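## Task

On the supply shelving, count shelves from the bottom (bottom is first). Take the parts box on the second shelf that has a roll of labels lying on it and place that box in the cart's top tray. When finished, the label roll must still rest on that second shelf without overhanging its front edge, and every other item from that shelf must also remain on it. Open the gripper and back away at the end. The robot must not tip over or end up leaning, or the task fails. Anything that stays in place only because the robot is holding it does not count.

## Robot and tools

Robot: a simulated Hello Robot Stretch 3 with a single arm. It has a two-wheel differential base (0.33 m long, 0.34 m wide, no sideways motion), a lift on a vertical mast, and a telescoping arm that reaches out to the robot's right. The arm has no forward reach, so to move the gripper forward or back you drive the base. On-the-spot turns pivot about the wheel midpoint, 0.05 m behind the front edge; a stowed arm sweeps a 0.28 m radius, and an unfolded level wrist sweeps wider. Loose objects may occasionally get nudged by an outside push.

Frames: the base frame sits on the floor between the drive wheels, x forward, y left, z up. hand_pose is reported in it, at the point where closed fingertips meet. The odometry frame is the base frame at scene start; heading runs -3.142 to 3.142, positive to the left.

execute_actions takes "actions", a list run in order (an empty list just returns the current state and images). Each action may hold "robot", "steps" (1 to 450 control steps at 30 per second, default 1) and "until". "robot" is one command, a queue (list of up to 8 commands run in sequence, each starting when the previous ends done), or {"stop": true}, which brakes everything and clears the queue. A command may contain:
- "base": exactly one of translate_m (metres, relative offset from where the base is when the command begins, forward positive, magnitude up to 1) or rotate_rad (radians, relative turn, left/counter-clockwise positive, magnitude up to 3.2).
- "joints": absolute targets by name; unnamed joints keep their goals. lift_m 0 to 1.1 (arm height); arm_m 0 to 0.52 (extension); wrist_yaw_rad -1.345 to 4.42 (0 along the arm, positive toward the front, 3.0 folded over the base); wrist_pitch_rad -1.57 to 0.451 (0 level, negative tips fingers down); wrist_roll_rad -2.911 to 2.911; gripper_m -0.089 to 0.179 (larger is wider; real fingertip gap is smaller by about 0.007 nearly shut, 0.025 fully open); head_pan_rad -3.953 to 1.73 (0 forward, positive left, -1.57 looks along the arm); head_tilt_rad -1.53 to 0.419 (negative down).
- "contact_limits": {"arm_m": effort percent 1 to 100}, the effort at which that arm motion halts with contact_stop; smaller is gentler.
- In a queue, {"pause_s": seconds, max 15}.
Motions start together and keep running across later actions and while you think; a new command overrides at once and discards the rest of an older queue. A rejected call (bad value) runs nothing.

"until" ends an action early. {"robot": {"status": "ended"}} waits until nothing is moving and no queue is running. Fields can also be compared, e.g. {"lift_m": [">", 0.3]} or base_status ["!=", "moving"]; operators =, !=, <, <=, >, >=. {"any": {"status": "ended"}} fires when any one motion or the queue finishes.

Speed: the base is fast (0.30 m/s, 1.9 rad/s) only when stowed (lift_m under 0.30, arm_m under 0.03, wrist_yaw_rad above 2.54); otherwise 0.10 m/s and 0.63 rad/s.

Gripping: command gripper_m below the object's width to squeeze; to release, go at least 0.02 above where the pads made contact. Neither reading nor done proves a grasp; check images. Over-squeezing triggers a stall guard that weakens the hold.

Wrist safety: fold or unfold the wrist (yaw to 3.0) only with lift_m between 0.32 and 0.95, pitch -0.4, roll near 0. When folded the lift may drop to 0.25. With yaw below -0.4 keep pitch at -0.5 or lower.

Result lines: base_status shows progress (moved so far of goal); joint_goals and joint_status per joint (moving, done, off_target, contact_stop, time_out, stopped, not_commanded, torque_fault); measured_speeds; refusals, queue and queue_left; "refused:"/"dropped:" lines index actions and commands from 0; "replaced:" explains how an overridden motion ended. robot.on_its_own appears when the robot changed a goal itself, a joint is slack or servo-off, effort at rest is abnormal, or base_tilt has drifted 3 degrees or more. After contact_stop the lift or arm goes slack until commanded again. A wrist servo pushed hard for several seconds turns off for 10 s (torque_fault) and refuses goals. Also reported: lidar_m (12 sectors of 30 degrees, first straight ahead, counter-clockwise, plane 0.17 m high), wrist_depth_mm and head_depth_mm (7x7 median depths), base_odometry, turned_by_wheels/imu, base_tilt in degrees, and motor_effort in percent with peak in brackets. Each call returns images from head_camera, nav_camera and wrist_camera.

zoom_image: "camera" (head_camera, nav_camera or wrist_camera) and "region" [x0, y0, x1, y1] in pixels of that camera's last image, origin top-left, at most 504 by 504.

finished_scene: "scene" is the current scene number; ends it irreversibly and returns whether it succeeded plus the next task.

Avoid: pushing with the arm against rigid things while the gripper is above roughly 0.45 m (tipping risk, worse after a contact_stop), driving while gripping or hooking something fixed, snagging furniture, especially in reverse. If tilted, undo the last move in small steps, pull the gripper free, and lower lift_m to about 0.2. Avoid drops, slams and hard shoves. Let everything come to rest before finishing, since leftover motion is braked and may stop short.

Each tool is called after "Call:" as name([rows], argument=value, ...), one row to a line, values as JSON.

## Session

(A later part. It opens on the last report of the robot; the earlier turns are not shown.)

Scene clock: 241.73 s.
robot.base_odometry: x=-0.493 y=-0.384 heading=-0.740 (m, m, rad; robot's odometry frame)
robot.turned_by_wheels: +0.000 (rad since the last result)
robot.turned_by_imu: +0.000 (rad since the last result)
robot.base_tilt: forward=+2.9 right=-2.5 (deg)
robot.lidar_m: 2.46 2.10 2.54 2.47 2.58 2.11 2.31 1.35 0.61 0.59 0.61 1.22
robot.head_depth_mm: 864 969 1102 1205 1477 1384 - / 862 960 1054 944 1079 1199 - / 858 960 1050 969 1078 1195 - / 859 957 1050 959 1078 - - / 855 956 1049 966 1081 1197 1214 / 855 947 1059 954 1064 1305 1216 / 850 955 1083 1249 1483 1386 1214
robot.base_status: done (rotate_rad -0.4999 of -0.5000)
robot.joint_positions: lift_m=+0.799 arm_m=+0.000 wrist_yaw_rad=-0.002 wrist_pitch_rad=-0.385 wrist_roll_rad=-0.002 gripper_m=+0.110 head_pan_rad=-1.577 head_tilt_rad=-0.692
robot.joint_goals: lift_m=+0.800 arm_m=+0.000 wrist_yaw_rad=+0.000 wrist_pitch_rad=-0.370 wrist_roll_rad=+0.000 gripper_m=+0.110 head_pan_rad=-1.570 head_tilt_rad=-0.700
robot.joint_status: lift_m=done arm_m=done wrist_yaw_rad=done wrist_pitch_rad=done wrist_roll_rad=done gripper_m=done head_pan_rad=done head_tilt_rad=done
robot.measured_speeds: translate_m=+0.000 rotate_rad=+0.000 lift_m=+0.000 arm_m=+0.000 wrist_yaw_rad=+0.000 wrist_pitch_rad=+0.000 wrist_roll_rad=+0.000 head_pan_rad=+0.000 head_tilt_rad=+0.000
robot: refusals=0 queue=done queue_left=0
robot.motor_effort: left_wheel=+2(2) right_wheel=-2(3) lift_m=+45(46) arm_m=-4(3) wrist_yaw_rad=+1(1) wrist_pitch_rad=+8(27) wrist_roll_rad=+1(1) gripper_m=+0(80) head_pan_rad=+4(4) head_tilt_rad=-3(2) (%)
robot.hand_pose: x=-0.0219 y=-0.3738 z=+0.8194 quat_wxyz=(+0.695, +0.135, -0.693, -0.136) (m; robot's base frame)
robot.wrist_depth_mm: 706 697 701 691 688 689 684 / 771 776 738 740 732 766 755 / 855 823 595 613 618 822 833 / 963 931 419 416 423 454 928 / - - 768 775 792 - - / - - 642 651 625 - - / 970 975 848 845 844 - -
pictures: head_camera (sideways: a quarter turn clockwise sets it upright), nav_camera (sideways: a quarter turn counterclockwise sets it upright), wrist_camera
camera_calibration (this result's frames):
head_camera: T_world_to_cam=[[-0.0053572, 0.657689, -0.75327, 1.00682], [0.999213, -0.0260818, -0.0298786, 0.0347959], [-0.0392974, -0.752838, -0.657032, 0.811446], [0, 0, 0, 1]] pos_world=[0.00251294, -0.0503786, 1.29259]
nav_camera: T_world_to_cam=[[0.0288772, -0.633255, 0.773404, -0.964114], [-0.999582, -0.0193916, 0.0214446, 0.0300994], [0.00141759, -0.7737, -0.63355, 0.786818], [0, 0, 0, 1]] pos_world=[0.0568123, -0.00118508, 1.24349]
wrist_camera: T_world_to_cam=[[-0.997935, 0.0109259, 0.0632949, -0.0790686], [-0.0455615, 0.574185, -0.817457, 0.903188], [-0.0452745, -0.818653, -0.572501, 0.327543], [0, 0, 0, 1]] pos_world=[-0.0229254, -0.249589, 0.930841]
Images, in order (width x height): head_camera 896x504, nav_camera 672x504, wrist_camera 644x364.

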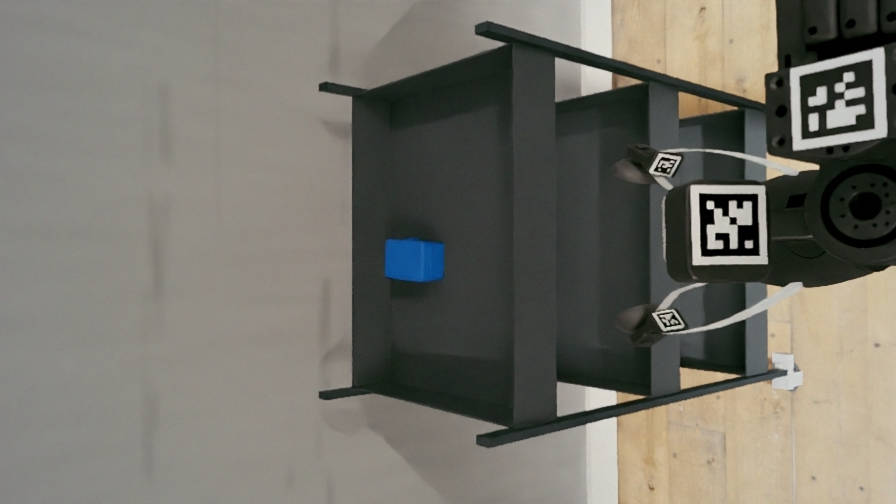

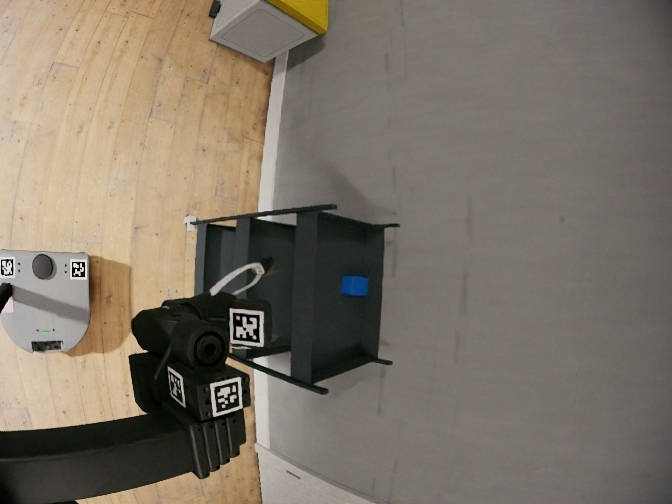

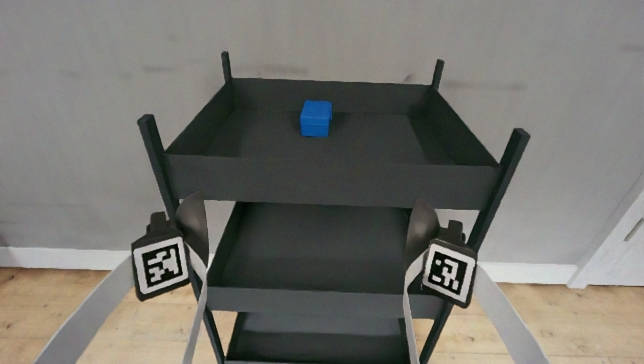

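Call:
execute_actions([
  {"robot":{"joints":{"head_pan_rad":0.45,"head_tilt_rad":-0.3}},"steps":100,"until":{"robot":{"status":"ended"}}},
])

Call:
zoom_image(camera="head_camera", region=[250, 50, 700, 450])

Scene clock: 251.60 s.
robot.base_odometry: x=-0.493 y=-0.384 heading=-0.740 (m, m, rad; robot's odometry frame)
robot.turned_by_wheels: +0.000 (rad since the last result)
robot.turned_by_imu: +0.000 (rad since the last result)
robot.base_tilt: forward=+2.9 right=-2.6 (deg)
robot.lidar_m: 2.46 2.11 2.54 2.48 2.58 2.11 2.31 1.35 0.61 0.59 0.61 1.22
robot.head_depth_mm: 2080 2207 2324 2469 2543 1974 1559 / 2139 2268 2401 2560 2649 1964 1572 / 1981 2079 2171 2338 2427 1960 1562 / 2340 2435 2592 2680 2485 1966 1561 / 2439 2579 2726 2891 2554 1976 1567 / 2307 2439 2518 2641 2638 1966 1561 / 2683 2859 3061 3319 2650 1970 1574
robot.base_status: done (rotate_rad -0.4999 of -0.5000)
robot.joint_positions: lift_m=+0.799 arm_m=+0.000 wrist_yaw_rad=-0.002 wrist_pitch_rad=-0.385 wrist_roll_rad=-0.002 gripper_m=+0.110 head_pan_rad=+0.443 head_tilt_rad=-0.310
robot.joint_goals: lift_m=+0.800 arm_m=+0.000 wrist_yaw_rad=+0.000 wrist_pitch_rad=-0.370 wrist_roll_rad=+0.000 gripper_m=+0.110 head_pan_rad=+0.450 head_tilt_rad=-0.300
robot.joint_status: lift_m=done arm_m=done wrist_yaw_rad=done wrist_pitch_rad=done wrist_roll_rad=done gripper_m=done head_pan_rad=done head_tilt_rad=done
robot.measured_speeds: translate_m=+0.000 rotate_rad=+0.000 lift_m=+0.000 arm_m=+0.000 wrist_yaw_rad=+0.000 wrist_pitch_rad=+0.000 wrist_roll_rad=+0.000 head_pan_rad=+0.000 head_tilt_rad=+0.000
robot: refusals=0 queue=done queue_left=0
robot.motor_effort: left_wheel=+3(2) right_wheel=-3(3) lift_m=+44(45) arm_m=-4(4) wrist_yaw_rad=+1(1) wrist_pitch_rad=+8(8) wrist_roll_rad=+1(1) gripper_m=+0(1) head_pan_rad=+4(52) head_tilt_rad=+3(18) (%)
robot.hand_pose: x=-0.0219 y=-0.3738 z=+0.8194 quat_wxyz=(+0.695, +0.135, -0.693, -0.136) (m; robot's base frame)
robot.wrist_depth_mm: 696 694 706 698 687 685 680 / 759 763 738 732 740 760 754 / 860 845 590 604 627 828 850 / 959 929 424 417 422 448 936 / - - 776 777 799 - - / - - 645 653 627 - - / 976 956 847 842 857 994 999
pictures: head_camera (sideways: a quarter turn clockwise sets it upright), nav_camera (sideways: a quarter turn counterclockwise sets it upright), wrist_camera
camera_calibration (this result's frames):
head_camera: T_world_to_cam=[[-0.294143, -0.14982, -0.943946, 1.25724], [-0.401328, 0.91571, -0.0202812, 0.0308571], [0.867419, 0.372866, -0.329476, 0.379721], [0, 0, 0, 1]] pos_world=[0.0528153, 0.0185194, 1.31251]
nav_camera: T_world_to_cam=[[0.256747, 0.157954, 0.953484, -1.20038], [0.442341, -0.896366, 0.0293818, 0.0109575], [0.859311, 0.414221, -0.300008, 0.347585], [0, 0, 0, 1]] pos_world=[0.00466343, 0.0554501, 1.2485]
wrist_camera: T_world_to_cam=[[-0.997935, 0.0109259, 0.063295, -0.0790686], [-0.0455615, 0.574185, -0.817457, 0.903188], [-0.0452745, -0.818653, -0.572501, 0.327543], [0, 0, 0, 1]] pos_world=[-0.0229254, -0.249589, 0.930841]
Images, in order (width x height): head_camera 896x504, nav_camera 672x504, wrist_camera 644x364.

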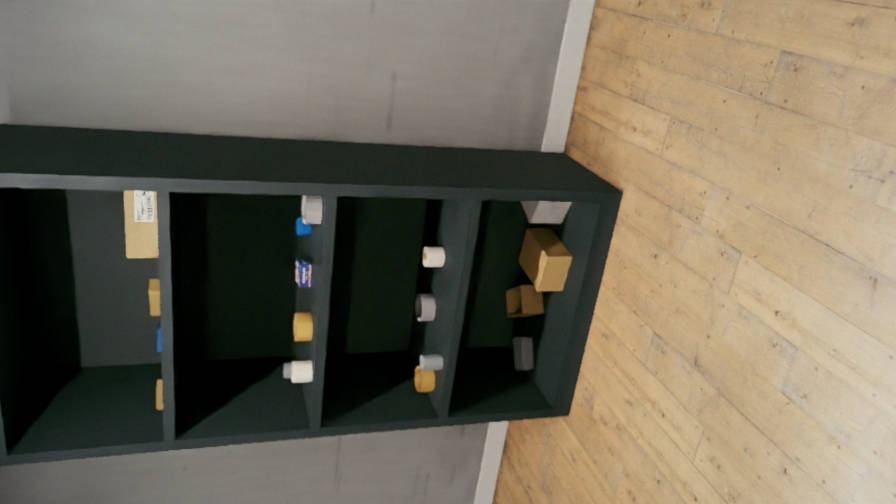

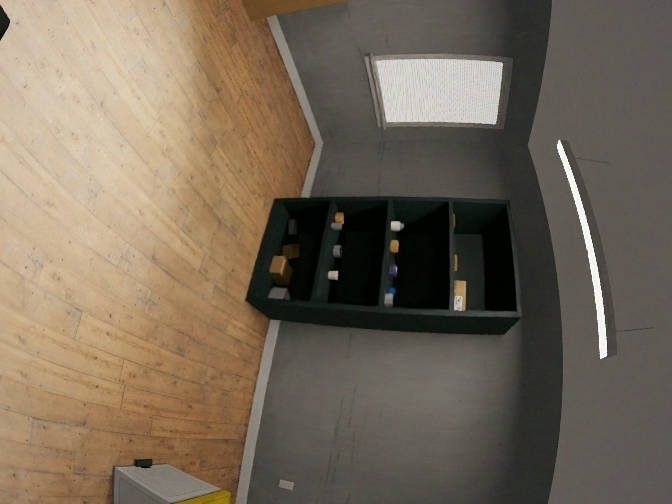

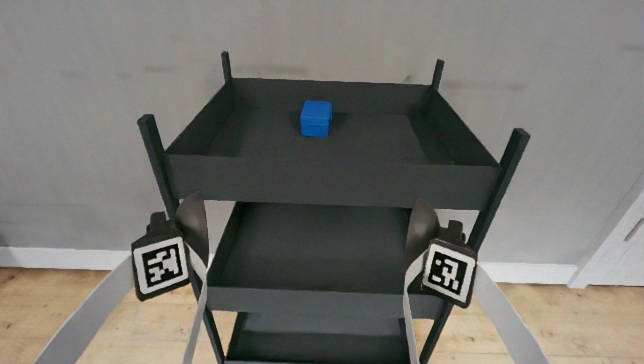

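Region (250, 50, 700, 450) of head_camera's 896x504 image, scaled by 1.120, with more detail than that image has.

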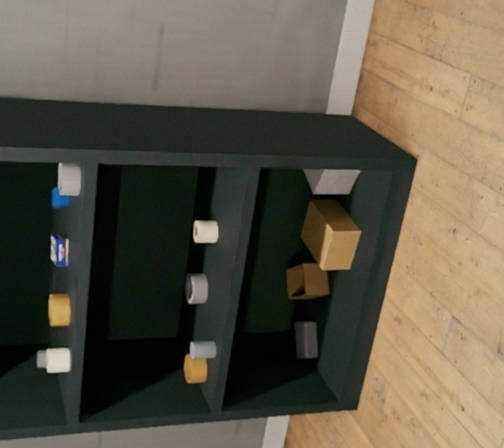

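Call:
finished_scene(scene=2)

The scene is finished: the task was done.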